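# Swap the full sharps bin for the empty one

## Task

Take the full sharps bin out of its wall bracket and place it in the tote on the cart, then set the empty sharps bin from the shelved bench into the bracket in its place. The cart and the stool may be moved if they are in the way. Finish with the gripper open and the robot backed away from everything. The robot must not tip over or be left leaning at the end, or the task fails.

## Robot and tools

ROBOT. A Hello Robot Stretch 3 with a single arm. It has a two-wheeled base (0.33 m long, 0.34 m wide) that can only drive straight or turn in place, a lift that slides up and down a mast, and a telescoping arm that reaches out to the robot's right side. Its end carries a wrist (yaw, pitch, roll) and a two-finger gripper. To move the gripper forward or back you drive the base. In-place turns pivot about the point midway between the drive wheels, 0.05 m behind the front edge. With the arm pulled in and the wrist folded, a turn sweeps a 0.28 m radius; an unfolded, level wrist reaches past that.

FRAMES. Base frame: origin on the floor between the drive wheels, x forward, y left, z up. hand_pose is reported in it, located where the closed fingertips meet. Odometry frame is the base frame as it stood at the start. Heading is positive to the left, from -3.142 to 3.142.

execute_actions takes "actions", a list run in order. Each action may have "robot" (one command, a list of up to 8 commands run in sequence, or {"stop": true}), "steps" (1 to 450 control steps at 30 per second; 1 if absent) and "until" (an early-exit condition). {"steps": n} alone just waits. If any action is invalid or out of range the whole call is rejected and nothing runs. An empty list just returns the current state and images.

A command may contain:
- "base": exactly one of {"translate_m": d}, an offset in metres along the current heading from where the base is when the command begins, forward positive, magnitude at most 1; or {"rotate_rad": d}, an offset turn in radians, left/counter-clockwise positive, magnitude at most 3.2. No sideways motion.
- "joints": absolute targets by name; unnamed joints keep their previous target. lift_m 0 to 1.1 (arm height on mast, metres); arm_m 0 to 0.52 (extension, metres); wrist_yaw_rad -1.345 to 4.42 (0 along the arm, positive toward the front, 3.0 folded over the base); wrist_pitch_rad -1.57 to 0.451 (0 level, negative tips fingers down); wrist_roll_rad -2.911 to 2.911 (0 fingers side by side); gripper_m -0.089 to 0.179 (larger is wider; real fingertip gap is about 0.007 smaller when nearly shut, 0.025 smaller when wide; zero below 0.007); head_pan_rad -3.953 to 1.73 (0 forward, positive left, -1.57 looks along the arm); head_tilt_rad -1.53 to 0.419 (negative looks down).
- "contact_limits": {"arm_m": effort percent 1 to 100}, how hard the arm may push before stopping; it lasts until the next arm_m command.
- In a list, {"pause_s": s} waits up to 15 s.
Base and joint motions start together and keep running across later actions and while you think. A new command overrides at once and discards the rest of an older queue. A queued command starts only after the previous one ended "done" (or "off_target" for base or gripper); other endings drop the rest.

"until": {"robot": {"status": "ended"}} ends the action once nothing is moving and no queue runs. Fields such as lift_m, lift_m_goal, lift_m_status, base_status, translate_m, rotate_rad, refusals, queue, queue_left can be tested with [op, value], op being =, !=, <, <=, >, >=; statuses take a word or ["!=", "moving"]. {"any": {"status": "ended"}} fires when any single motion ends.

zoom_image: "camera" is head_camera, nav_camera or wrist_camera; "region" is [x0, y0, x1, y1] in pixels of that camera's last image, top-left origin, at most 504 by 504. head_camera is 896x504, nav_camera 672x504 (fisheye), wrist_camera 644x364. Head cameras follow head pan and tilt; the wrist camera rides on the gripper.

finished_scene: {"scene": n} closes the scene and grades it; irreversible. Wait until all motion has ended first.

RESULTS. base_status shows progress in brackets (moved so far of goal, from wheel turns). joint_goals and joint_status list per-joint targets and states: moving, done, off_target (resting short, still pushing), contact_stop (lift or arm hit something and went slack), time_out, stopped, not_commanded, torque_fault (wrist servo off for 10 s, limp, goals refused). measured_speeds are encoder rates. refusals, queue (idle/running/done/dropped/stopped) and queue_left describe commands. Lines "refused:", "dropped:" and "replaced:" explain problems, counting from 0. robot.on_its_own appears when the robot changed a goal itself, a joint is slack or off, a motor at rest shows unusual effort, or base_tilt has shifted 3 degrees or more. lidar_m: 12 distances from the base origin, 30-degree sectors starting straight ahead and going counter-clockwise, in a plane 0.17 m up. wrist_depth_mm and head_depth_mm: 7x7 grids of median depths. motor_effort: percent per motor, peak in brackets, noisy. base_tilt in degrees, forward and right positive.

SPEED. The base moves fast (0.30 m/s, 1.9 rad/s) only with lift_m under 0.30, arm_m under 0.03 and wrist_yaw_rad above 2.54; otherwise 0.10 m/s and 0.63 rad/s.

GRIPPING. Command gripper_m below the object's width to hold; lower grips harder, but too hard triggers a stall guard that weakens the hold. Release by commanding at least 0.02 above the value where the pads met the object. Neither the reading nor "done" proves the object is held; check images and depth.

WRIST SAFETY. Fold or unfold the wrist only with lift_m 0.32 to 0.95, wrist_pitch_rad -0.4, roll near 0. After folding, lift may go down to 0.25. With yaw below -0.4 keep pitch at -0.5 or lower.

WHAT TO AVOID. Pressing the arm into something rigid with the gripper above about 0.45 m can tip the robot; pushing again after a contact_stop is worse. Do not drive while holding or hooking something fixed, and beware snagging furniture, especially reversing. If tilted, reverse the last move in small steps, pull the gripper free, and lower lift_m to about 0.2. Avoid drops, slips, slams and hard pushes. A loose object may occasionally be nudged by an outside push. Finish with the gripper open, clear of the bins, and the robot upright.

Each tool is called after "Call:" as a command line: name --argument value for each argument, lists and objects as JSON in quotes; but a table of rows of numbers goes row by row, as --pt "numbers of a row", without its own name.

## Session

Call:
execute_actions --actions '[]'

Scene clock: 0.00 s.
robot.base_odometry: x=+0.000 y=+0.000 heading=+0.000 (m, m, rad; robot's odometry frame)
robot.turned_by_wheels: +0.000 (rad since the last result)
robot.turned_by_imu: +0.000 (rad since the last result)
robot.base_tilt: forward=-0.6 right=+1.5 (deg)
robot.lidar_m: 1.72 1.75 1.98 1.87 1.85 1.70 2.34 2.31 2.48 1.33 1.31 1.41
robot.head_depth_mm: 1801 2610 2788 2761 2779 2821 2270 / 1789 2648 2853 2825 2742 2755 2288 / 1698 2580 2702 2676 2668 2652 2282 / 1622 2580 2569 2589 2536 2514 2305 / 1550 2466 2465 2441 2446 2421 2208 / 1542 2402 2368 2377 2314 1676 2212 / 1538 2287 2286 2257 2268 1685 2177
robot.base_status: not_commanded
robot.joint_positions: lift_m=+0.563 arm_m=-0.001 wrist_yaw_rad=+2.912 wrist_pitch_rad=-0.377 wrist_roll_rad=-0.011 gripper_m=+0.037 head_pan_rad=-0.005 head_tilt_rad=-0.011
robot.joint_goals: lift_m=+0.563 arm_m=-0.001 wrist_yaw_rad=+2.912 wrist_pitch_rad=-0.377 wrist_roll_rad=-0.011 gripper_m=+0.037 head_pan_rad=-0.005 head_tilt_rad=-0.011
robot.joint_status: lift_m=not_commanded arm_m=not_commanded wrist_yaw_rad=not_commanded wrist_pitch_rad=not_commanded wrist_roll_rad=not_commanded gripper_m=not_commanded head_pan_rad=not_commanded head_tilt_rad=not_commanded
robot.measured_speeds: translate_m=+0.000 rotate_rad=+0.000 lift_m=+0.000 arm_m=+0.000 wrist_yaw_rad=+0.000 wrist_pitch_rad=+0.000 wrist_roll_rad=+0.000 head_pan_rad=+0.000 head_tilt_rad=+0.000
robot: refusals=0 queue=idle queue_left=0
robot.motor_effort: left_wheel=+1 right_wheel=+0 lift_m=+40 arm_m=+0 wrist_yaw_rad=+1 wrist_pitch_rad=+6 wrist_roll_rad=+0 gripper_m=+0 head_pan_rad=+1 head_tilt_rad=+2 (%)
robot.hand_pose: x=+0.0310 y=+0.0790 z=+0.5846 quat_wxyz=(+0.211, +0.701, +0.053, +0.679) (m; robot's base frame)
robot.wrist_depth_mm: - - - - - - - / - - - - - - - / - - - - - - - / - - - - - - - / 986 - - - - - - / 809 828 806 847 866 883 920 / 712 737 740 736 740 782 768
pictures: head_camera (sideways: a quarter turn clockwise sets it upright), nav_camera (sideways: a quarter turn counterclockwise sets it upright), wrist_camera
camera_calibration (this result's frames):
head_camera: T_world_to_cam=[[0.029836, 0.0167523, -0.999414, 1.32161], [-0.0467086, 0.998791, 0.0153475, -0.0157014], [0.998463, 0.0462233, 0.0305824, -0.0846204], [0, 0, 0, 1]] pos_world=[0.0443252, -0.00254624, 1.32367]
nav_camera: T_world_to_cam=[[-0.0179457, -0.0325802, 0.999308, -1.25626], [0.00621092, -0.999453, -0.0324734, 0.0912375], [0.99982, 0.00562387, 0.0181383, -0.0677909], [0, 0, 0, 1]] pos_world=[0.0446674, 0.0506396, 1.25959]
wrist_camera: T_world_to_cam=[[0.976415, -0.211567, 0.0430511, -0.0414828], [-0.0805702, -0.542055, -0.836471, 0.562631], [0.200306, 0.813274, -0.546317, 0.415241], [0, 0, 0, 1]] pos_world=[0.00266051, -0.041504, 0.699264]
Images, in order (width x height): head_camera 896x504, nav_camera 672x504, wrist_camera 644x364.

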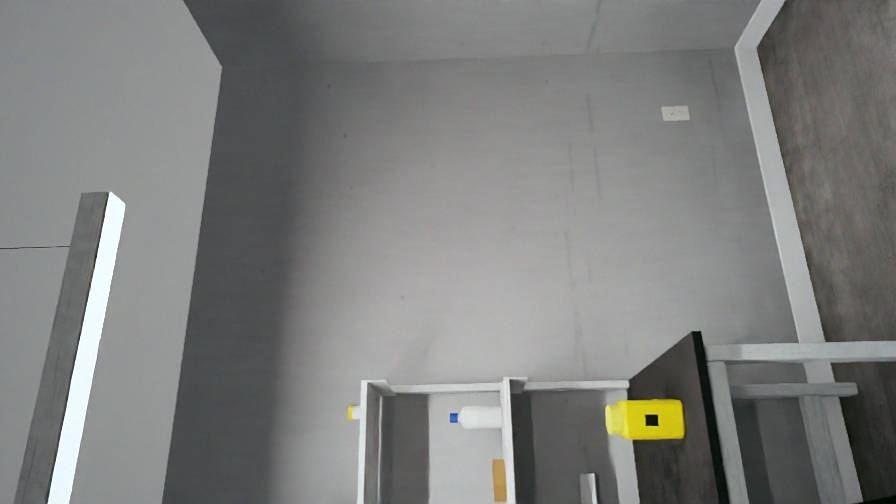

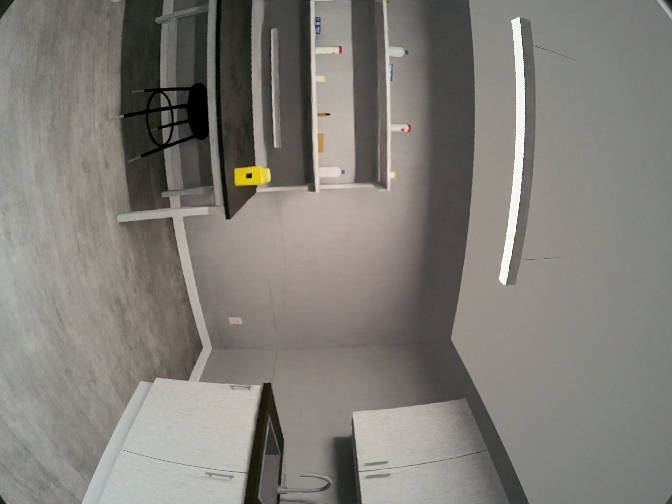

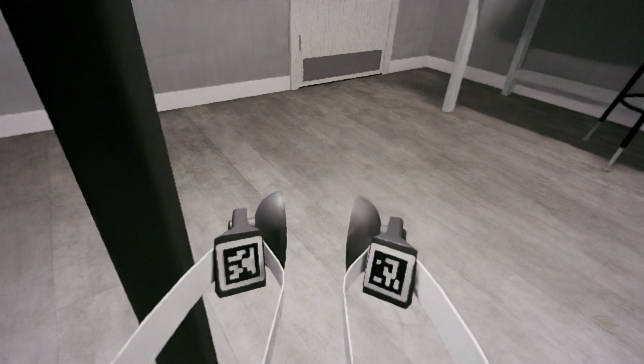

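Call:
zoom_image --camera "head_camera" --region '[580, 320, 780, 470]'

Call:
execute_actions --actions '[{"robot":{"joints":{"lift_m":0.28,"head_pan_rad":-3.0,"head_tilt_rad":-0.35}},"steps":200,"until":{"robot":{"head_pan_rad_status":["!=","moving"]}}}]'

Region (580, 320, 780, 470) of head_camera's 896x504 image, scaled by 2.520, with more detail than that image has; it fills the top 378 rows of this view, and the rest is white.

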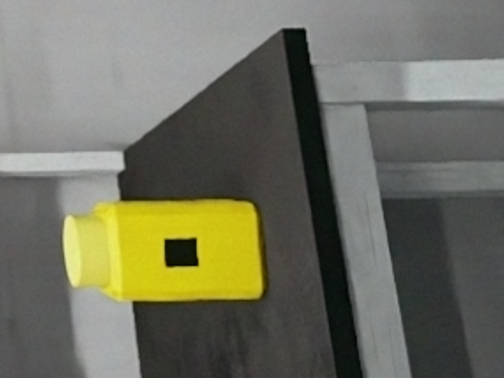

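Scene clock: 2.37 s.
robot.base_odometry: x=+0.000 y=+0.000 heading=+0.000 (m, m, rad; robot's odometry frame)
robot.turned_by_wheels: +0.000 (rad since the last result)
robot.turned_by_imu: -0.001 (rad since the last result)
robot.base_tilt: forward=-0.5 right=+1.6 (deg)
robot.lidar_m: 1.72 1.76 1.98 1.86 1.85 1.70 2.33 2.30 2.48 1.33 1.31 1.41
robot.head_depth_mm: 2194 2329 2457 2606 2582 1868 1476 / 2137 2278 2406 2574 2606 1857 1473 / 2108 2222 2341 2491 2563 1891 1483 / 2063 2152 2278 2400 2494 1897 1505 / 2015 2096 2205 2341 2441 1919 1495 / 1950 2060 2172 2275 2391 1940 1511 / 1909 2007 2129 2228 2345 1952 1513
robot.base_status: not_commanded
robot.joint_positions: lift_m=+0.383 arm_m=-0.001 wrist_yaw_rad=+2.912 wrist_pitch_rad=-0.377 wrist_roll_rad=-0.011 gripper_m=+0.037 head_pan_rad=-2.993 head_tilt_rad=-0.346
robot.joint_goals: lift_m=+0.280 arm_m=-0.001 wrist_yaw_rad=+2.912 wrist_pitch_rad=-0.377 wrist_roll_rad=-0.011 gripper_m=+0.037 head_pan_rad=-3.000 head_tilt_rad=-0.350
robot.joint_status: lift_m=moving arm_m=not_commanded wrist_yaw_rad=not_commanded wrist_pitch_rad=not_commanded wrist_roll_rad=not_commanded gripper_m=not_commanded head_pan_rad=done head_tilt_rad=done
robot.measured_speeds: translate_m=+0.000 rotate_rad=+0.000 lift_m=-0.110 arm_m=+0.000 wrist_yaw_rad=+0.000 wrist_pitch_rad=+0.000 wrist_roll_rad=+0.000 head_pan_rad=+0.000 head_tilt_rad=+0.000
robot: refusals=0 queue=running queue_left=0
robot.motor_effort: left_wheel=+1(1) right_wheel=-1(0) lift_m=+26(44) arm_m=+0(0) wrist_yaw_rad=+1(0) wrist_pitch_rad=+5(5) wrist_roll_rad=+0(0) gripper_m=-1(1) head_pan_rad=-2(37) head_tilt_rad=-1(18) (%)
robot.hand_pose: x=+0.0310 y=+0.0790 z=+0.4053 quat_wxyz=(+0.211, +0.701, +0.053, +0.679) (m; robot's base frame)
robot.wrist_depth_mm: - - - - - - - / - - - - - - - / - - - - - - - / 877 - 928 934 983 - - / 725 - 762 765 780 800 831 / 616 606 607 633 642 663 673 / 541 544 558 552 562 574 572
pictures: head_camera (sideways: a quarter turn clockwise sets it upright), nav_camera (sideways: a quarter turn counterclockwise sets it upright), wrist_camera
camera_calibration (this result's frames):
head_camera: T_world_to_cam=[[0.298974, 0.0277385, -0.953858, 1.26024], [0.191042, -0.981081, 0.0313493, -0.0379741], [-0.934943, -0.191599, -0.298617, 0.355696], [0, 0, 0, 1]] pos_world=[-0.0369679, -0.00406166, 1.30949]
nav_camera: T_world_to_cam=[[-0.312455, -0.0138108, 0.949832, -1.18963], [-0.147781, 0.988427, -0.0342417, 0.0944643], [-0.938367, -0.151066, -0.31088, 0.372313], [0, 0, 0, 1]] pos_world=[-0.00837823, -0.053557, 1.24892]
wrist_camera: T_world_to_cam=[[0.976415, -0.211567, 0.043051, -0.0337632], [-0.0805703, -0.542055, -0.836471, 0.412645], [0.200306, 0.813274, -0.546317, 0.317282], [0, 0, 0, 1]] pos_world=[0.0026605, -0.041504, 0.519956]
Images, in order (width x height): head_camera 896x504, nav_camera 672x504, wrist_camera 644x364.

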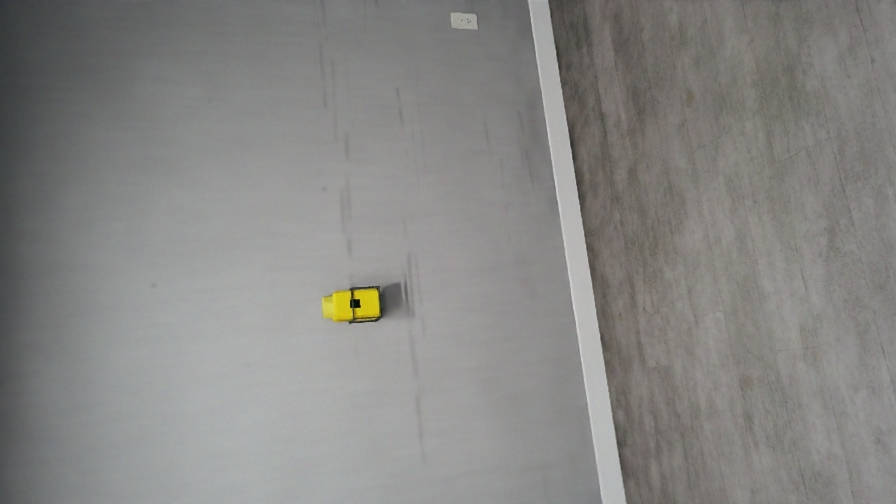

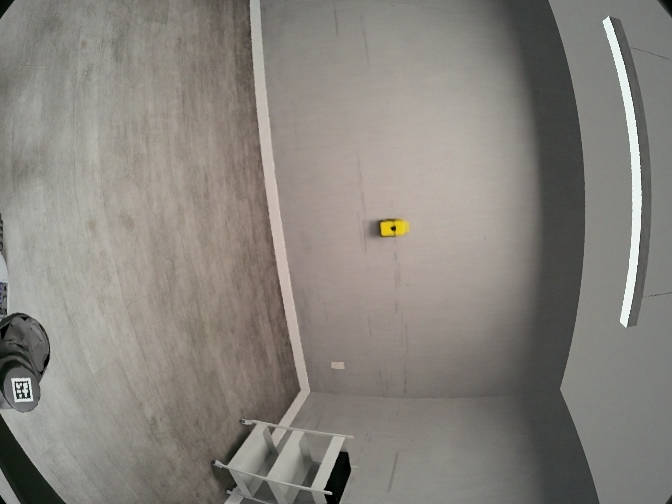

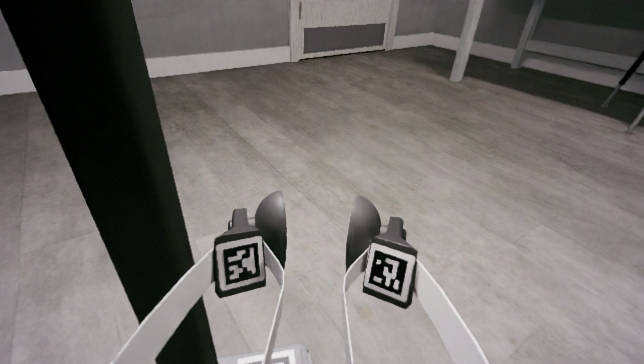

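Call:
execute_actions --actions '[{"robot":{"base":{"rotate_rad":0.229}},"steps":200,"until":{"robot":{"status":"ended"}}},{"robot":{"base":{"translate_m":-1.0}},"steps":200,"until":{"robot":{"translate_m":["<",-0.6]}}},{"robot":{"base":{"translate_m":-0.98}},"steps":300,"until":{"robot":{"status":"ended"}}},{"robot":[{"base":{"rotate_rad":-1.386},"joints":{"lift_m":0.6,"wrist_pitch_rad":-0.4,"head_pan_rad":-1.57,"head_tilt_rad":-0.45}},{"joints":{"lift_m":0.9,"wrist_yaw_rad":0.0,"gripper_m":0.175}},{"joints":{"wrist_pitch_rad":0.0,"wrist_roll_rad":0.0}}],"steps":450,"until":{"robot":{"status":"ended"}}}]'

Scene clock: 19.53 s.
robot.base_odometry: x=-1.541 y=-0.359 heading=-1.157 (m, m, rad; robot's odometry frame)
robot.turned_by_wheels: -1.157 (rad since the last result)
robot.turned_by_imu: -1.180 (rad since the last result)
robot.base_tilt: forward=-0.6 right=+1.6 (deg)
robot.lidar_m: 2.22 1.96 2.27 3.31 2.20 1.17 1.13 1.07 0.78 0.75 0.78 1.07
robot.head_depth_mm: 609 651 705 766 833 930 1000 / 610 654 705 765 836 908 - / 612 657 707 672 717 908 - / 614 657 710 762 839 917 1032 / 616 660 711 773 840 945 1035 / 616 660 711 774 846 933 1042 / 617 659 715 774 849 939 1044
robot.base_status: done (rotate_rad -1.3858 of -1.3860)
robot.joint_positions: lift_m=+0.900 arm_m=-0.001 wrist_yaw_rad=+0.003 wrist_pitch_rad=-0.026 wrist_roll_rad=-0.007 gripper_m=+0.175 head_pan_rad=-1.577 head_tilt_rad=-0.445
robot.joint_goals: lift_m=+0.900 arm_m=-0.001 wrist_yaw_rad=+0.000 wrist_pitch_rad=+0.000 wrist_roll_rad=+0.000 gripper_m=+0.175 head_pan_rad=-1.570 head_tilt_rad=-0.450
robot.joint_status: lift_m=done arm_m=not_commanded wrist_yaw_rad=done wrist_pitch_rad=done wrist_roll_rad=done gripper_m=done head_pan_rad=done head_tilt_rad=done
robot.measured_speeds: translate_m=+0.000 rotate_rad=+0.000 lift_m=+0.000 arm_m=+0.000 wrist_yaw_rad=+0.000 wrist_pitch_rad=+0.000 wrist_roll_rad=+0.000 head_pan_rad=+0.000 head_tilt_rad=+0.000
robot: refusals=0 queue=done queue_left=0
robot.motor_effort: left_wheel=+4(9) right_wheel=-4(12) lift_m=+51(54) arm_m=-1(1) wrist_yaw_rad=-3(4) wrist_pitch_rad=+10(9) wrist_roll_rad=+3(3) gripper_m=+0(82) head_pan_rad=+3(36) head_tilt_rad=-1(8) (%)
robot.hand_pose: x=-0.0208 y=-0.3999 z=+1.0075 quat_wxyz=(+0.710, +0.011, -0.704, -0.009) (m; robot's base frame)
robot.wrist_depth_mm: 473 481 478 476 468 472 464 / 493 490 498 488 485 482 483 / 514 515 508 414 503 503 505 / 531 532 526 419 526 513 524 / 551 554 554 433 539 533 539 / - 577 567 572 561 563 553 / 602 597 599 596 581 585 588
pictures: head_camera (sideways: a quarter turn clockwise sets it upright), nav_camera (sideways: a quarter turn counterclockwise sets it upright), wrist_camera
camera_calibration (this result's frames):
head_camera: T_world_to_cam=[[0.0192972, 0.393036, -0.919321, 1.21686], [0.998789, 0.034039, 0.0355179, -0.0483241], [0.0452526, -0.918893, -0.391903, 0.47112], [0, 0, 0, 1]] pos_world=[0.00346434, -0.0437144, 1.30503]
nav_camera: T_world_to_cam=[[-0.0351353, -0.40375, 0.914195, -1.1448], [-0.999372, 0.00990705, -0.0340335, 0.0993836], [0.00468403, -0.914816, -0.403844, 0.487543], [0, 0, 0, 1]] pos_world=[0.0568146, -0.0171854, 1.24684]
wrist_camera: T_world_to_cam=[[-0.999101, -0.00333571, 0.0422506, -0.0674427], [-0.0419121, 0.225803, -0.973271, 1.09827], [-0.00629377, -0.974167, -0.22574, 0.00407029], [0, 0, 0, 1]] pos_world=[-0.0213256, -0.244253, 1.07268]
Images, in order (width x height): head_camera 896x504, nav_camera 672x504, wrist_camera 644x364.

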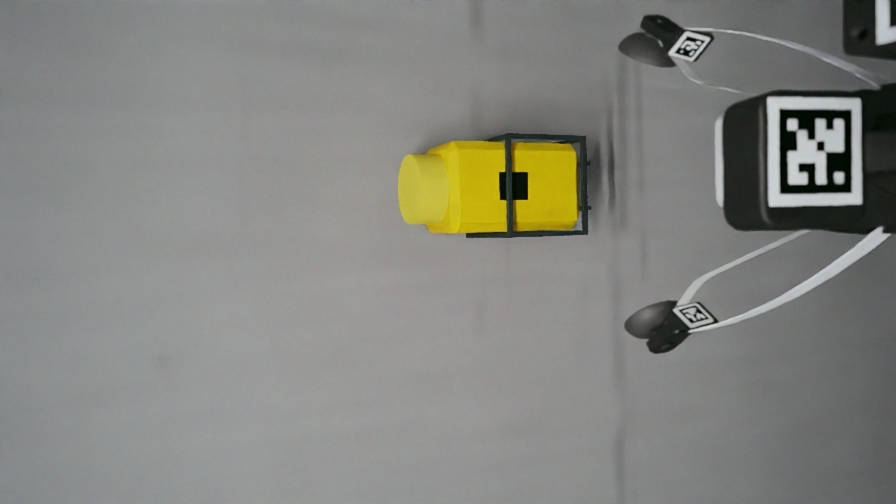

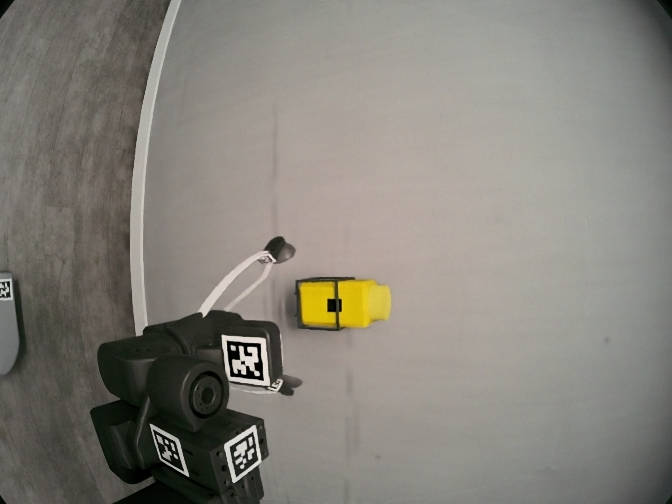

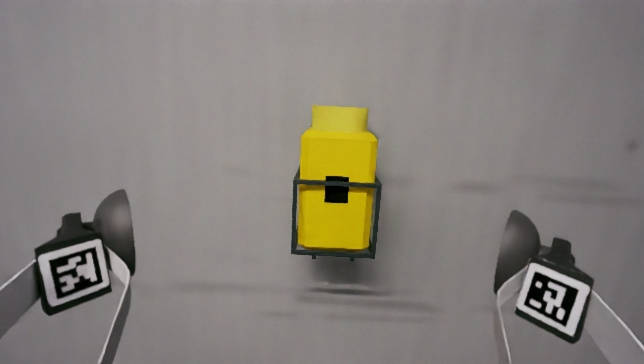

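Call:
execute_actions --actions '[{"robot":{"base":{"translate_m":-0.026},"joints":{"arm_m":0.18,"lift_m":0.89}},"steps":450,"until":{"robot":{"status":"ended"}}}]'

Scene clock: 25.50 s.
robot.base_odometry: x=-1.552 y=-0.335 heading=-1.157 (m, m, rad; robot's odometry frame)
robot.turned_by_wheels: +0.000 (rad since the last result)
robot.turned_by_imu: -0.001 (rad since the last result)
robot.base_tilt: forward=-0.6 right=+1.6 (deg)
robot.lidar_m: 2.24 1.99 2.31 3.32 2.17 1.14 1.11 1.07 0.78 0.75 0.79 1.07
robot.head_depth_mm: 609 653 704 765 810 - 1034 / 611 653 706 765 - - 1041 / 611 657 706 681 - - 1040 / 612 660 710 738 825 928 1027 / 616 660 711 772 850 930 1037 / 616 660 715 773 844 930 1037 / 618 664 714 775 850 935 1041
robot.base_status: done (translate_m -0.0260 of -0.0260)
robot.joint_positions: lift_m=+0.890 arm_m=+0.180 wrist_yaw_rad=+0.002 wrist_pitch_rad=-0.025 wrist_roll_rad=-0.006 gripper_m=+0.175 head_pan_rad=-1.577 head_tilt_rad=-0.445
robot.joint_goals: lift_m=+0.890 arm_m=+0.180 wrist_yaw_rad=+0.000 wrist_pitch_rad=+0.000 wrist_roll_rad=+0.000 gripper_m=+0.175 head_pan_rad=-1.570 head_tilt_rad=-0.450
robot.joint_status: lift_m=done arm_m=done wrist_yaw_rad=done wrist_pitch_rad=done wrist_roll_rad=done gripper_m=done head_pan_rad=done head_tilt_rad=done
robot.measured_speeds: translate_m=+0.000 rotate_rad=+0.000 lift_m=+0.000 arm_m=+0.000 wrist_yaw_rad=+0.000 wrist_pitch_rad=+0.000 wrist_roll_rad=+0.000 head_pan_rad=+0.000 head_tilt_rad=+0.000
robot: refusals=0 queue=done queue_left=0
robot.motor_effort: left_wheel=+4(7) right_wheel=-4(10) lift_m=+28(50) arm_m=+4(3) wrist_yaw_rad=-1(3) wrist_pitch_rad=+9(10) wrist_roll_rad=+3(3) gripper_m=-1(0) head_pan_rad=+2(3) head_tilt_rad=-1(1) (%)
robot.hand_pose: x=-0.0211 y=-0.5803 z=+0.9986 quat_wxyz=(+0.710, +0.010, -0.705, -0.009) (m; robot's base frame)
robot.wrist_depth_mm: 306 305 305 305 304 302 302 / 321 314 317 314 313 312 313 / 330 329 325 231 326 323 321 / 340 341 336 233 334 332 332 / 353 354 348 240 347 343 348 / - 371 363 249 364 364 360 / 382 387 378 257 376 377 382
pictures: head_camera (sideways: a quarter turn clockwise sets it upright), nav_camera (sideways: a quarter turn counterclockwise sets it upright), wrist_camera
camera_calibration (this result's frames):
head_camera: T_world_to_cam=[[0.0192971, 0.393036, -0.919321, 1.21686], [0.998789, 0.0340391, 0.0355179, -0.0483241], [0.0452527, -0.918893, -0.391903, 0.47112], [0, 0, 0, 1]] pos_world=[0.00346434, -0.0437144, 1.30503]
nav_camera: T_world_to_cam=[[-0.0351352, -0.40375, 0.914195, -1.1448], [-0.999372, 0.00990693, -0.0340335, 0.0993836], [0.00468414, -0.914816, -0.403844, 0.487543], [0, 0, 0, 1]] pos_world=[0.0568146, -0.0171854, 1.24684]
wrist_camera: T_world_to_cam=[[-0.999144, -0.00207466, 0.0413093, -0.0662993], [-0.040721, 0.224402, -0.973645, 1.12996], [-0.00724991, -0.974494, -0.224295, -0.175314], [0, 0, 0, 1]] pos_world=[-0.0215006, -0.424545, 1.06359]
Images, in order (width x height): head_camera 896x504, nav_camera 672x504, wrist_camera 644x364.

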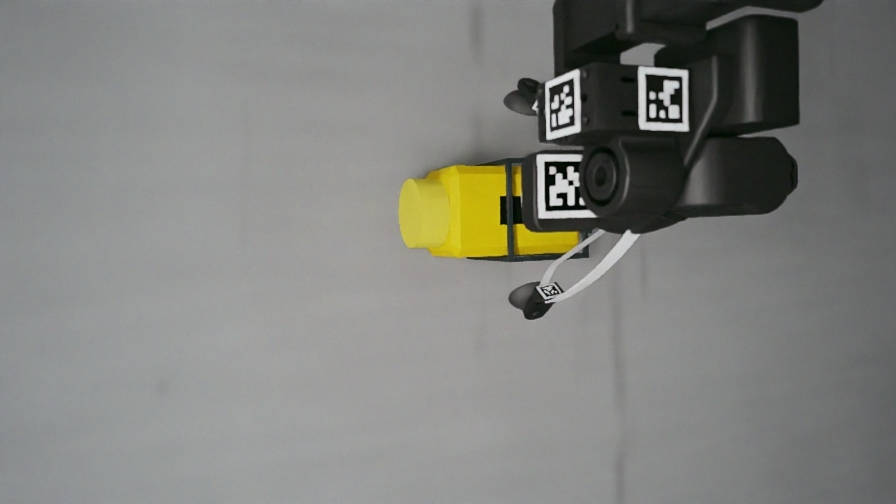

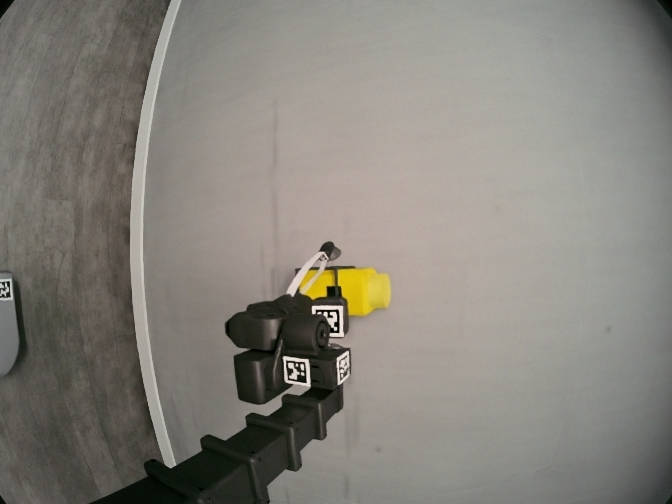

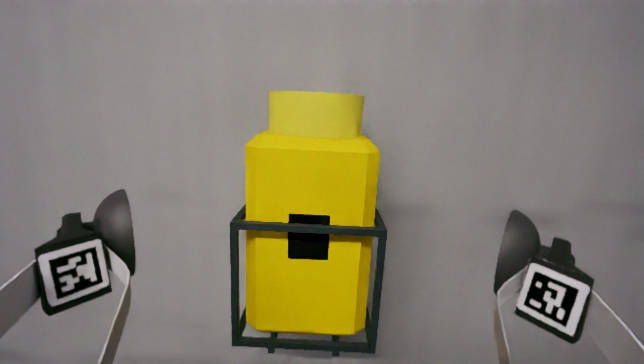

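Call:
execute_actions --actions '[{"robot":{"joints":{"arm_m":0.297,"lift_m":0.897}},"steps":450,"until":{"robot":{"status":"ended"}}}]'

Scene clock: 28.23 s.
robot.base_odometry: x=-1.552 y=-0.335 heading=-1.157 (m, m, rad; robot's odometry frame)
robot.turned_by_wheels: +0.000 (rad since the last result)
robot.turned_by_imu: -0.001 (rad since the last result)
robot.base_tilt: forward=-0.5 right=+1.6 (deg)
robot.lidar_m: 2.24 1.98 2.32 3.30 2.16 1.15 1.11 1.07 0.78 0.76 0.78 1.07
robot.head_depth_mm: 611 655 703 753 - 926 1023 / 609 654 708 748 - 922 1027 / 611 656 708 738 - 924 1024 / 615 657 707 741 843 926 1030 / 616 658 711 772 841 930 1031 / 615 661 712 776 846 931 1040 / 618 660 713 776 846 933 1043
robot.base_status: done (translate_m -0.0260 of -0.0260)
robot.joint_positions: lift_m=+0.897 arm_m=+0.297 wrist_yaw_rad=+0.001 wrist_pitch_rad=-0.025 wrist_roll_rad=-0.006 gripper_m=+0.175 head_pan_rad=-1.577 head_tilt_rad=-0.445
robot.joint_goals: lift_m=+0.897 arm_m=+0.297 wrist_yaw_rad=+0.000 wrist_pitch_rad=+0.000 wrist_roll_rad=+0.000 gripper_m=+0.175 head_pan_rad=-1.570 head_tilt_rad=-0.450
robot.joint_status: lift_m=done arm_m=done wrist_yaw_rad=done wrist_pitch_rad=done wrist_roll_rad=done gripper_m=done head_pan_rad=done head_tilt_rad=done
robot.measured_speeds: translate_m=+0.000 rotate_rad=+0.000 lift_m=+0.000 arm_m=+0.000 wrist_yaw_rad=+0.000 wrist_pitch_rad=+0.000 wrist_roll_rad=+0.000 head_pan_rad=+0.000 head_tilt_rad=+0.000
robot: refusals=0 queue=done queue_left=0
robot.motor_effort: left_wheel=+4(4) right_wheel=-4(4) lift_m=+52(57) arm_m=+3(4) wrist_yaw_rad=-1(1) wrist_pitch_rad=+9(9) wrist_roll_rad=+2(3) gripper_m=+0(0) head_pan_rad=+3(3) head_tilt_rad=-1(1) (%)
robot.hand_pose: x=-0.0211 y=-0.6973 z=+1.0049 quat_wxyz=(+0.710, +0.010, -0.705, -0.008) (m; robot's base frame)
robot.wrist_depth_mm: 197 196 196 195 194 194 192 / 204 203 201 199 200 199 198 / 212 211 129 116 206 206 207 / 220 217 119 118 214 214 213 / 226 224 115 115 118 222 221 / - 236 120 119 126 232 231 / 248 241 123 123 127 241 243
pictures: head_camera (sideways: a quarter turn clockwise sets it upright), nav_camera (sideways: a quarter turn counterclockwise sets it upright), wrist_camera
camera_calibration (this result's frames):
head_camera: T_world_to_cam=[[0.0192972, 0.393036, -0.919321, 1.21686], [0.998789, 0.034039, 0.0355179, -0.0483241], [0.0452526, -0.918893, -0.391903, 0.47112], [0, 0, 0, 1]] pos_world=[0.00346434, -0.0437144, 1.30503]
nav_camera: T_world_to_cam=[[-0.0351353, -0.40375, 0.914195, -1.1448], [-0.999372, 0.00990705, -0.0340335, 0.0993836], [0.00468403, -0.914816, -0.403844, 0.487543], [0, 0, 0, 1]] pos_world=[0.0568146, -0.0171854, 1.24684]
wrist_camera: T_world_to_cam=[[-0.999145, -0.00204087, 0.0412833, -0.0667586], [-0.0406889, 0.224297, -0.973671, 1.16227], [-0.0072726, -0.974519, -0.224189, -0.288053], [0, 0, 0, 1]] pos_world=[-0.0215051, -0.541543, 1.06984]
Images, in order (width x height): head_camera 896x504, nav_camera 672x504, wrist_camera 644x364.

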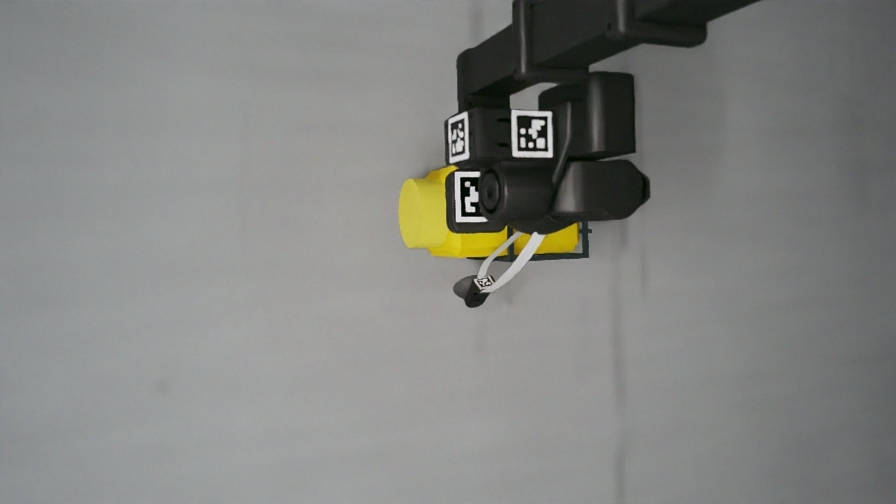

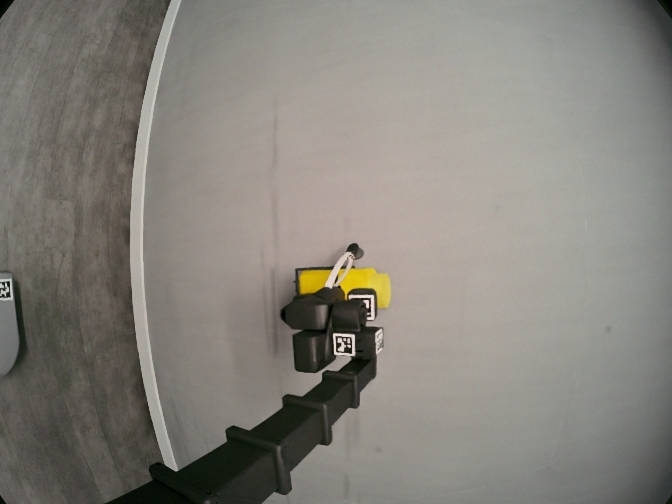

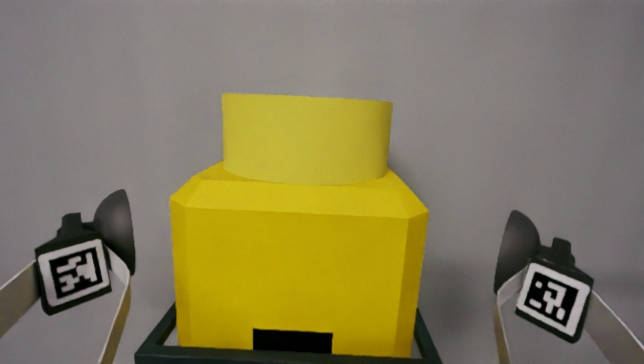

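Call:
execute_actions --actions '[{"robot":{"base":{"translate_m":0.005}},"steps":450,"until":{"robot":{"status":"ended"}}},{"robot":{"joints":{"gripper_m":0.066,"head_pan_rad":-3.3,"head_tilt_rad":-0.5}},"steps":450,"until":{"robot":{"status":"ended"}}}]'

Scene clock: 30.90 s.
robot.base_odometry: x=-1.550 y=-0.340 heading=-1.157 (m, m, rad; robot's odometry frame)
robot.turned_by_wheels: +0.000 (rad since the last result)
robot.turned_by_imu: +0.000 (rad since the last result)
robot.base_tilt: forward=-0.6 right=+1.6 (deg)
robot.lidar_m: 2.24 1.99 2.31 3.30 2.17 1.16 1.12 1.07 0.78 0.75 0.78 1.07
robot.head_depth_mm: 1337 1448 1574 1584 1511 - - / 1326 1426 1564 1317 1563 - - / 1313 1410 1538 1459 1498 - - / 1290 1392 1516 1614 1786 - - / 1279 1378 1494 1626 1787 1685 1338 / 1261 1352 1473 1617 1771 1657 1338 / 1238 1346 1448 1582 1735 1661 1338
robot.base_status: done (translate_m +0.0050 of +0.0050)
robot.joint_positions: lift_m=+0.897 arm_m=+0.297 wrist_yaw_rad=+0.003 wrist_pitch_rad=-0.025 wrist_roll_rad=-0.006 gripper_m=+0.067 head_pan_rad=-3.293 head_tilt_rad=-0.494
robot.joint_goals: lift_m=+0.897 arm_m=+0.297 wrist_yaw_rad=+0.000 wrist_pitch_rad=+0.000 wrist_roll_rad=+0.000 gripper_m=+0.066 head_pan_rad=-3.300 head_tilt_rad=-0.500
robot.joint_status: lift_m=done arm_m=done wrist_yaw_rad=done wrist_pitch_rad=done wrist_roll_rad=done gripper_m=done head_pan_rad=done head_tilt_rad=done
robot.measured_speeds: translate_m=+0.000 rotate_rad=+0.000 lift_m=+0.000 arm_m=+0.000 wrist_yaw_rad=+0.000 wrist_pitch_rad=+0.000 wrist_roll_rad=+0.000 head_pan_rad=+0.000 head_tilt_rad=+0.000
robot: refusals=0 queue=done queue_left=0
robot.motor_effort: left_wheel=+5(6) right_wheel=-7(7) lift_m=+51(51) arm_m=+2(3) wrist_yaw_rad=-4(4) wrist_pitch_rad=+9(9) wrist_roll_rad=+3(3) gripper_m=-22(92) head_pan_rad=-3(36) head_tilt_rad=-2(7) (%)
robot.hand_pose: x=-0.0206 y=-0.6973 z=+1.0049 quat_wxyz=(+0.710, +0.010, -0.705, -0.008) (m; robot's base frame)
robot.wrist_depth_mm: 198 196 195 195 193 193 192 / 204 203 202 200 201 198 199 / 211 211 206 115 204 207 205 / 220 218 120 118 132 214 214 / 229 227 116 114 115 222 221 / 238 241 120 119 120 228 231 / - 244 123 123 124 243 239
pictures: head_camera (sideways: a quarter turn clockwise sets it upright), nav_camera (sideways: a quarter turn counterclockwise sets it upright), wrist_camera
camera_calibration (this result's frames):
head_camera: T_world_to_cam=[[0.429792, -0.0825589, -0.899146, 1.18803], [-0.11244, -0.992953, 0.0374257, -0.044027], [-0.8959, 0.085015, -0.436046, 0.534305], [0, 0, 0, 1]] pos_world=[-0.0368726, 0.00894168, 1.30284]
nav_camera: T_world_to_cam=[[-0.437845, 0.0997399, 0.893501, -1.11535], [0.155887, 0.987196, -0.0338093, 0.0920425], [-0.885433, 0.124481, -0.447787, 0.550156], [0, 0, 0, 1]] pos_world=[-0.0155719, -0.0481037, 1.24603]
wrist_camera: T_world_to_cam=[[-0.999139, -0.00400641, 0.0412835, -0.067627], [-0.0411302, 0.224217, -0.973671, 1.16223], [-0.00535554, -0.974531, -0.224189, -0.288039], [0, 0, 0, 1]] pos_world=[-0.0213087, -0.541565, 1.06984]
Images, in order (width x height): head_camera 896x504, nav_camera 672x504, wrist_camera 644x364.

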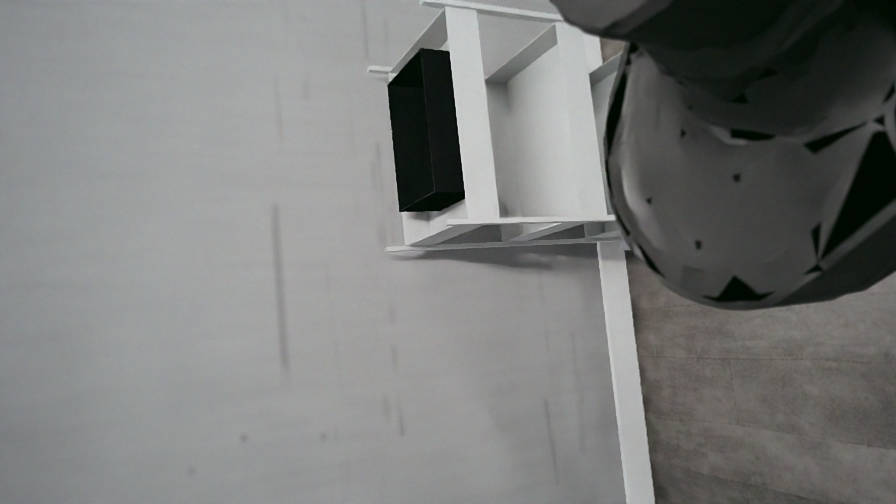

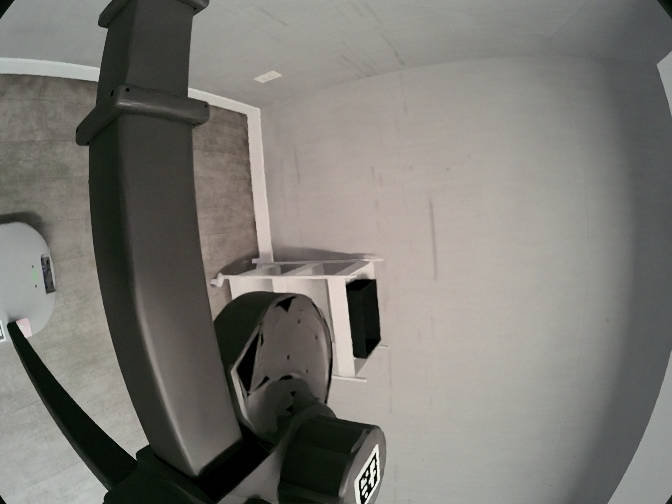

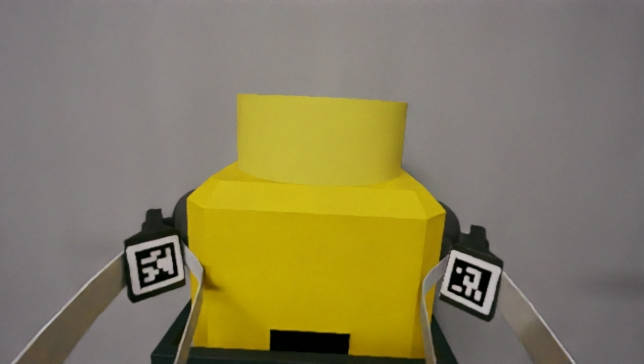

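Call:
execute_actions --actions '[{"robot":{"joints":{"lift_m":1.03}},"steps":450,"until":{"robot":{"status":"ended"}}}]'

Scene clock: 35.60 s.
robot.base_odometry: x=-1.550 y=-0.340 heading=-1.157 (m, m, rad; robot's odometry frame)
robot.turned_by_wheels: +0.000 (rad since the last result)
robot.turned_by_imu: -0.001 (rad since the last result)
robot.base_tilt: forward=-0.6 right=+1.6 (deg)
robot.lidar_m: 2.24 1.98 2.30 3.29 2.18 1.15 1.11 1.07 0.78 0.76 0.78 1.07
robot.head_depth_mm: 1335 1448 - - - - - / 1323 1431 1519 - - - - / 1302 1415 1502 - - - - / 1285 1389 1473 - - - - / 1271 1377 1473 - - - - / 1266 1357 1474 1605 - - - / 1245 1336 1438 1580 - - -
robot.base_status: done (translate_m +0.0050 of +0.0050)
robot.joint_positions: lift_m=+1.029 arm_m=+0.297 wrist_yaw_rad=+0.003 wrist_pitch_rad=-0.070 wrist_roll_rad=-0.006 gripper_m=+0.067 head_pan_rad=-3.293 head_tilt_rad=-0.494
robot.joint_goals: lift_m=+1.030 arm_m=+0.297 wrist_yaw_rad=+0.000 wrist_pitch_rad=+0.000 wrist_roll_rad=+0.000 gripper_m=+0.066 head_pan_rad=-3.300 head_tilt_rad=-0.500
robot.joint_status: lift_m=done arm_m=done wrist_yaw_rad=done wrist_pitch_rad=done wrist_roll_rad=done gripper_m=done head_pan_rad=done head_tilt_rad=done
robot.measured_speeds: translate_m=+0.000 rotate_rad=+0.000 lift_m=+0.000 arm_m=+0.000 wrist_yaw_rad=+0.000 wrist_pitch_rad=+0.000 wrist_roll_rad=+0.000 head_pan_rad=+0.000 head_tilt_rad=+0.000
robot: refusals=0 queue=done queue_left=0
robot.motor_effort: left_wheel=+4(5) right_wheel=-5(7) lift_m=+57(60) arm_m=+2(4) wrist_yaw_rad=-3(4) wrist_pitch_rad=+26(28) wrist_roll_rad=+3(3) gripper_m=-19(21) head_pan_rad=-4(3) head_tilt_rad=-2(1) (%)
robot.hand_pose: x=-0.0208 y=-0.6958 z=+1.1261 quat_wxyz=(+0.709, +0.026, -0.704, -0.024) (m; robot's base frame)
robot.wrist_depth_mm: 193 192 192 192 190 189 188 / 202 201 200 199 198 197 197 / 212 211 207 131 205 206 205 / 221 221 136 130 213 214 214 / 233 231 121 121 121 224 224 / 244 244 120 121 120 233 234 / - 255 120 119 120 249 248
pictures: head_camera (sideways: a quarter turn clockwise sets it upright), nav_camera (sideways: a quarter turn counterclockwise sets it upright), wrist_camera
camera_calibration (this result's frames):
head_camera: T_world_to_cam=[[0.42979, -0.082583, -0.899144, 1.18803], [-0.112495, -0.992947, 0.0374258, -0.0440268], [-0.895894, 0.0850641, -0.436049, 0.534308], [0, 0, 0, 1]] pos_world=[-0.0368721, 0.00894405, 1.30284]
nav_camera: T_world_to_cam=[[-0.437843, 0.0997644, 0.893499, -1.11534], [0.155941, 0.987188, -0.0338093, 0.0920421], [-0.885424, 0.12453, -0.44779, 0.550159], [0, 0, 0, 1]] pos_world=[-0.0155743, -0.0481025, 1.24603]
wrist_camera: T_world_to_cam=[[-0.999138, -0.00511325, 0.0412055, -0.07351], [-0.0410658, 0.268323, -0.962453, 1.29799], [-0.00613512, -0.963315, -0.268302, -0.201885], [0, 0, 0, 1]] pos_world=[-0.0213824, -0.543134, 1.19811]
Images, in order (width x height): head_camera 896x504, nav_camera 672x504, wrist_camera 644x364.

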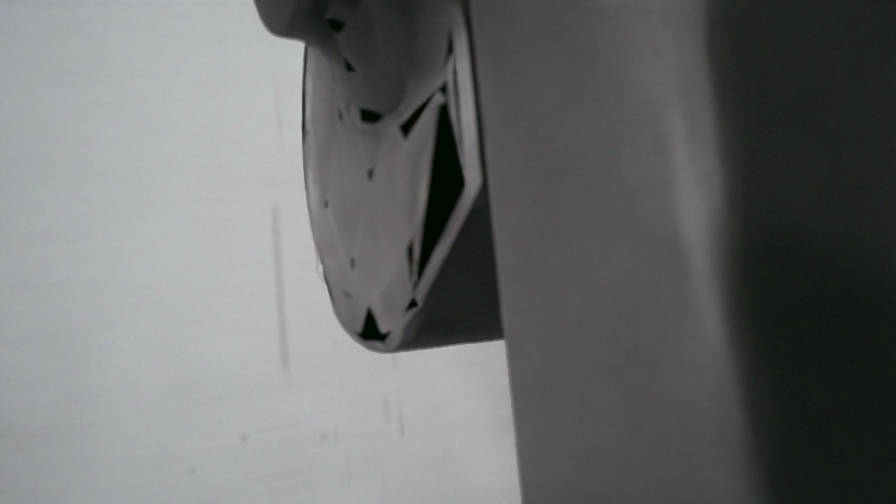

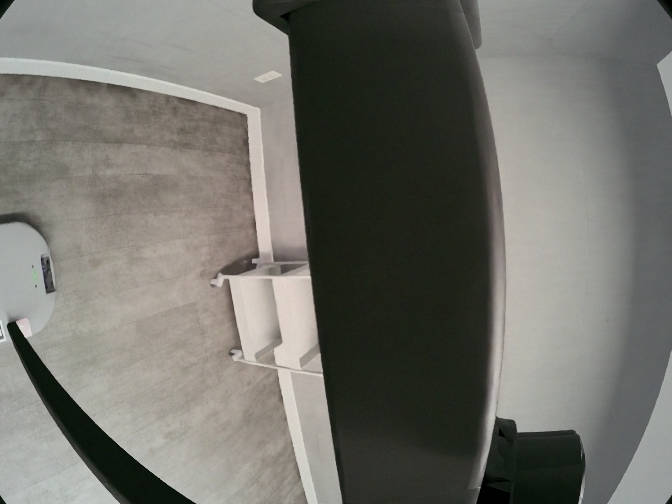

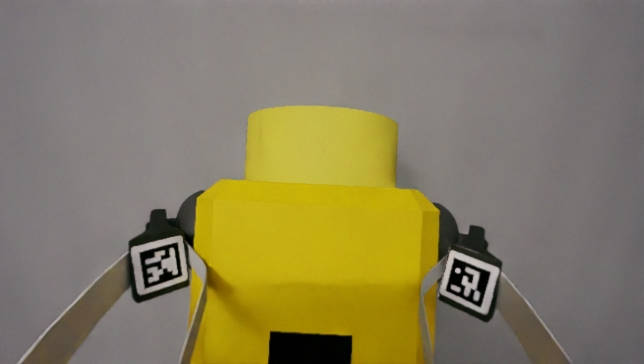

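Call:
execute_actions --actions '[{"robot":{"joints":{"head_pan_rad":-1.57,"head_tilt_rad":-0.45}},"steps":450,"until":{"robot":{"status":"ended"}}}]'

Scene clock: 38.03 s.
robot.base_odometry: x=-1.550 y=-0.340 heading=-1.157 (m, m, rad; robot's odometry frame)
robot.turned_by_wheels: +0.000 (rad since the last result)
robot.turned_by_imu: -0.001 (rad since the last result)
robot.base_tilt: forward=-0.5 right=+1.6 (deg)
robot.lidar_m: 2.24 1.98 2.31 3.32 2.17 1.15 1.11 1.07 0.78 0.76 0.78 1.07
robot.head_depth_mm: 606 654 - 776 836 929 1038 / 608 653 - 782 843 935 1043 / 611 654 - 675 831 934 1045 / 613 657 693 710 838 936 1051 / 613 659 713 773 849 944 1051 / 614 659 714 775 853 945 1060 / 617 662 713 780 855 947 1059
robot.base_status: done (translate_m +0.0050 of +0.0050)
robot.joint_positions: lift_m=+1.029 arm_m=+0.297 wrist_yaw_rad=+0.003 wrist_pitch_rad=-0.070 wrist_roll_rad=-0.006 gripper_m=+0.067 head_pan_rad=-1.577 head_tilt_rad=-0.458
robot.joint_goals: lift_m=+1.030 arm_m=+0.297 wrist_yaw_rad=+0.000 wrist_pitch_rad=+0.000 wrist_roll_rad=+0.000 gripper_m=+0.066 head_pan_rad=-1.570 head_tilt_rad=-0.450
robot.joint_status: lift_m=done arm_m=done wrist_yaw_rad=done wrist_pitch_rad=done wrist_roll_rad=done gripper_m=done head_pan_rad=done head_tilt_rad=done
robot.measured_speeds: translate_m=+0.000 rotate_rad=+0.000 lift_m=+0.000 arm_m=+0.000 wrist_yaw_rad=+0.000 wrist_pitch_rad=+0.000 wrist_roll_rad=+0.000 head_pan_rad=+0.000 head_tilt_rad=+0.000
robot: refusals=0 queue=done queue_left=0
robot.motor_effort: left_wheel=+4(3) right_wheel=-5(5) lift_m=+57(56) arm_m=+2(1) wrist_yaw_rad=-3(3) wrist_pitch_rad=+25(26) wrist_roll_rad=+3(3) gripper_m=-20(19) head_pan_rad=+3(34) head_tilt_rad=+3(9) (%)
robot.hand_pose: x=-0.0208 y=-0.6958 z=+1.1261 quat_wxyz=(+0.709, +0.026, -0.704, -0.024) (m; robot's base frame)
robot.wrist_depth_mm: 194 193 192 192 190 189 189 / 203 202 200 198 197 196 195 / 211 211 209 132 204 207 204 / 220 219 137 130 211 215 214 / 231 229 121 121 121 225 223 / 243 244 120 120 120 233 235 / - 253 120 119 120 251 248
pictures: head_camera (sideways: a quarter turn clockwise sets it upright), nav_camera (sideways: a quarter turn counterclockwise sets it upright), wrist_camera
camera_calibration (this result's frames):
head_camera: T_world_to_cam=[[0.0194991, 0.404825, -0.914186, 1.21016], [0.998797, 0.0332585, 0.0360315, -0.0489923], [0.044991, -0.913789, -0.403689, 0.486459], [0, 0, 0, 1]] pos_world=[0.00345009, -0.0437502, 1.30445]
nav_camera: T_world_to_cam=[[-0.0353402, -0.415467, 0.908922, -1.13792], [-0.999366, 0.010665, -0.0339819, 0.0993158], [0.00442473, -0.909546, -0.41558, 0.502817], [0, 0, 0, 1]] pos_world=[0.0568136, -0.016492, 1.24662]
wrist_camera: T_world_to_cam=[[-0.999138, -0.00511437, 0.0412056, -0.0735106], [-0.0410662, 0.268323, -0.962453, 1.29799], [-0.00613407, -0.963315, -0.268302, -0.201885], [0, 0, 0, 1]] pos_world=[-0.0213822, -0.543134, 1.19811]
Images, in order (width x height): head_camera 896x504, nav_camera 672x504, wrist_camera 644x364.

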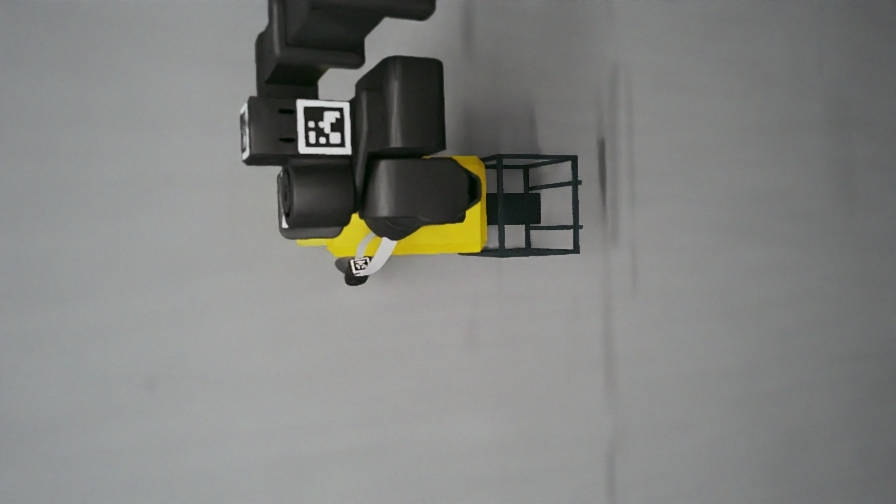

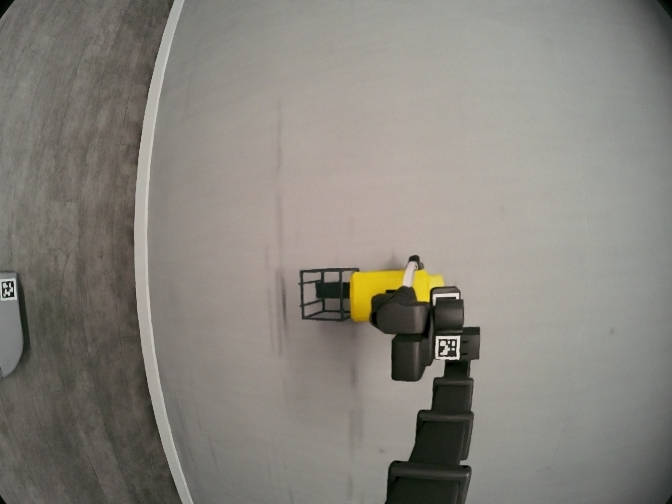

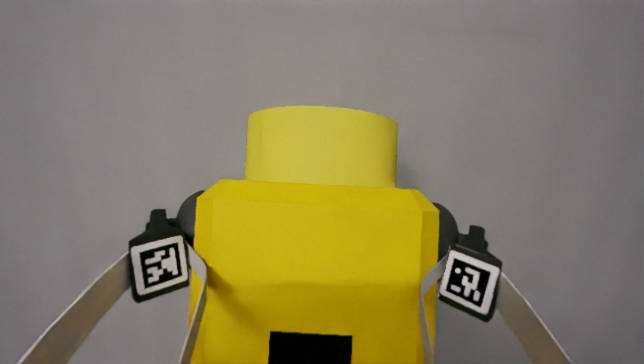

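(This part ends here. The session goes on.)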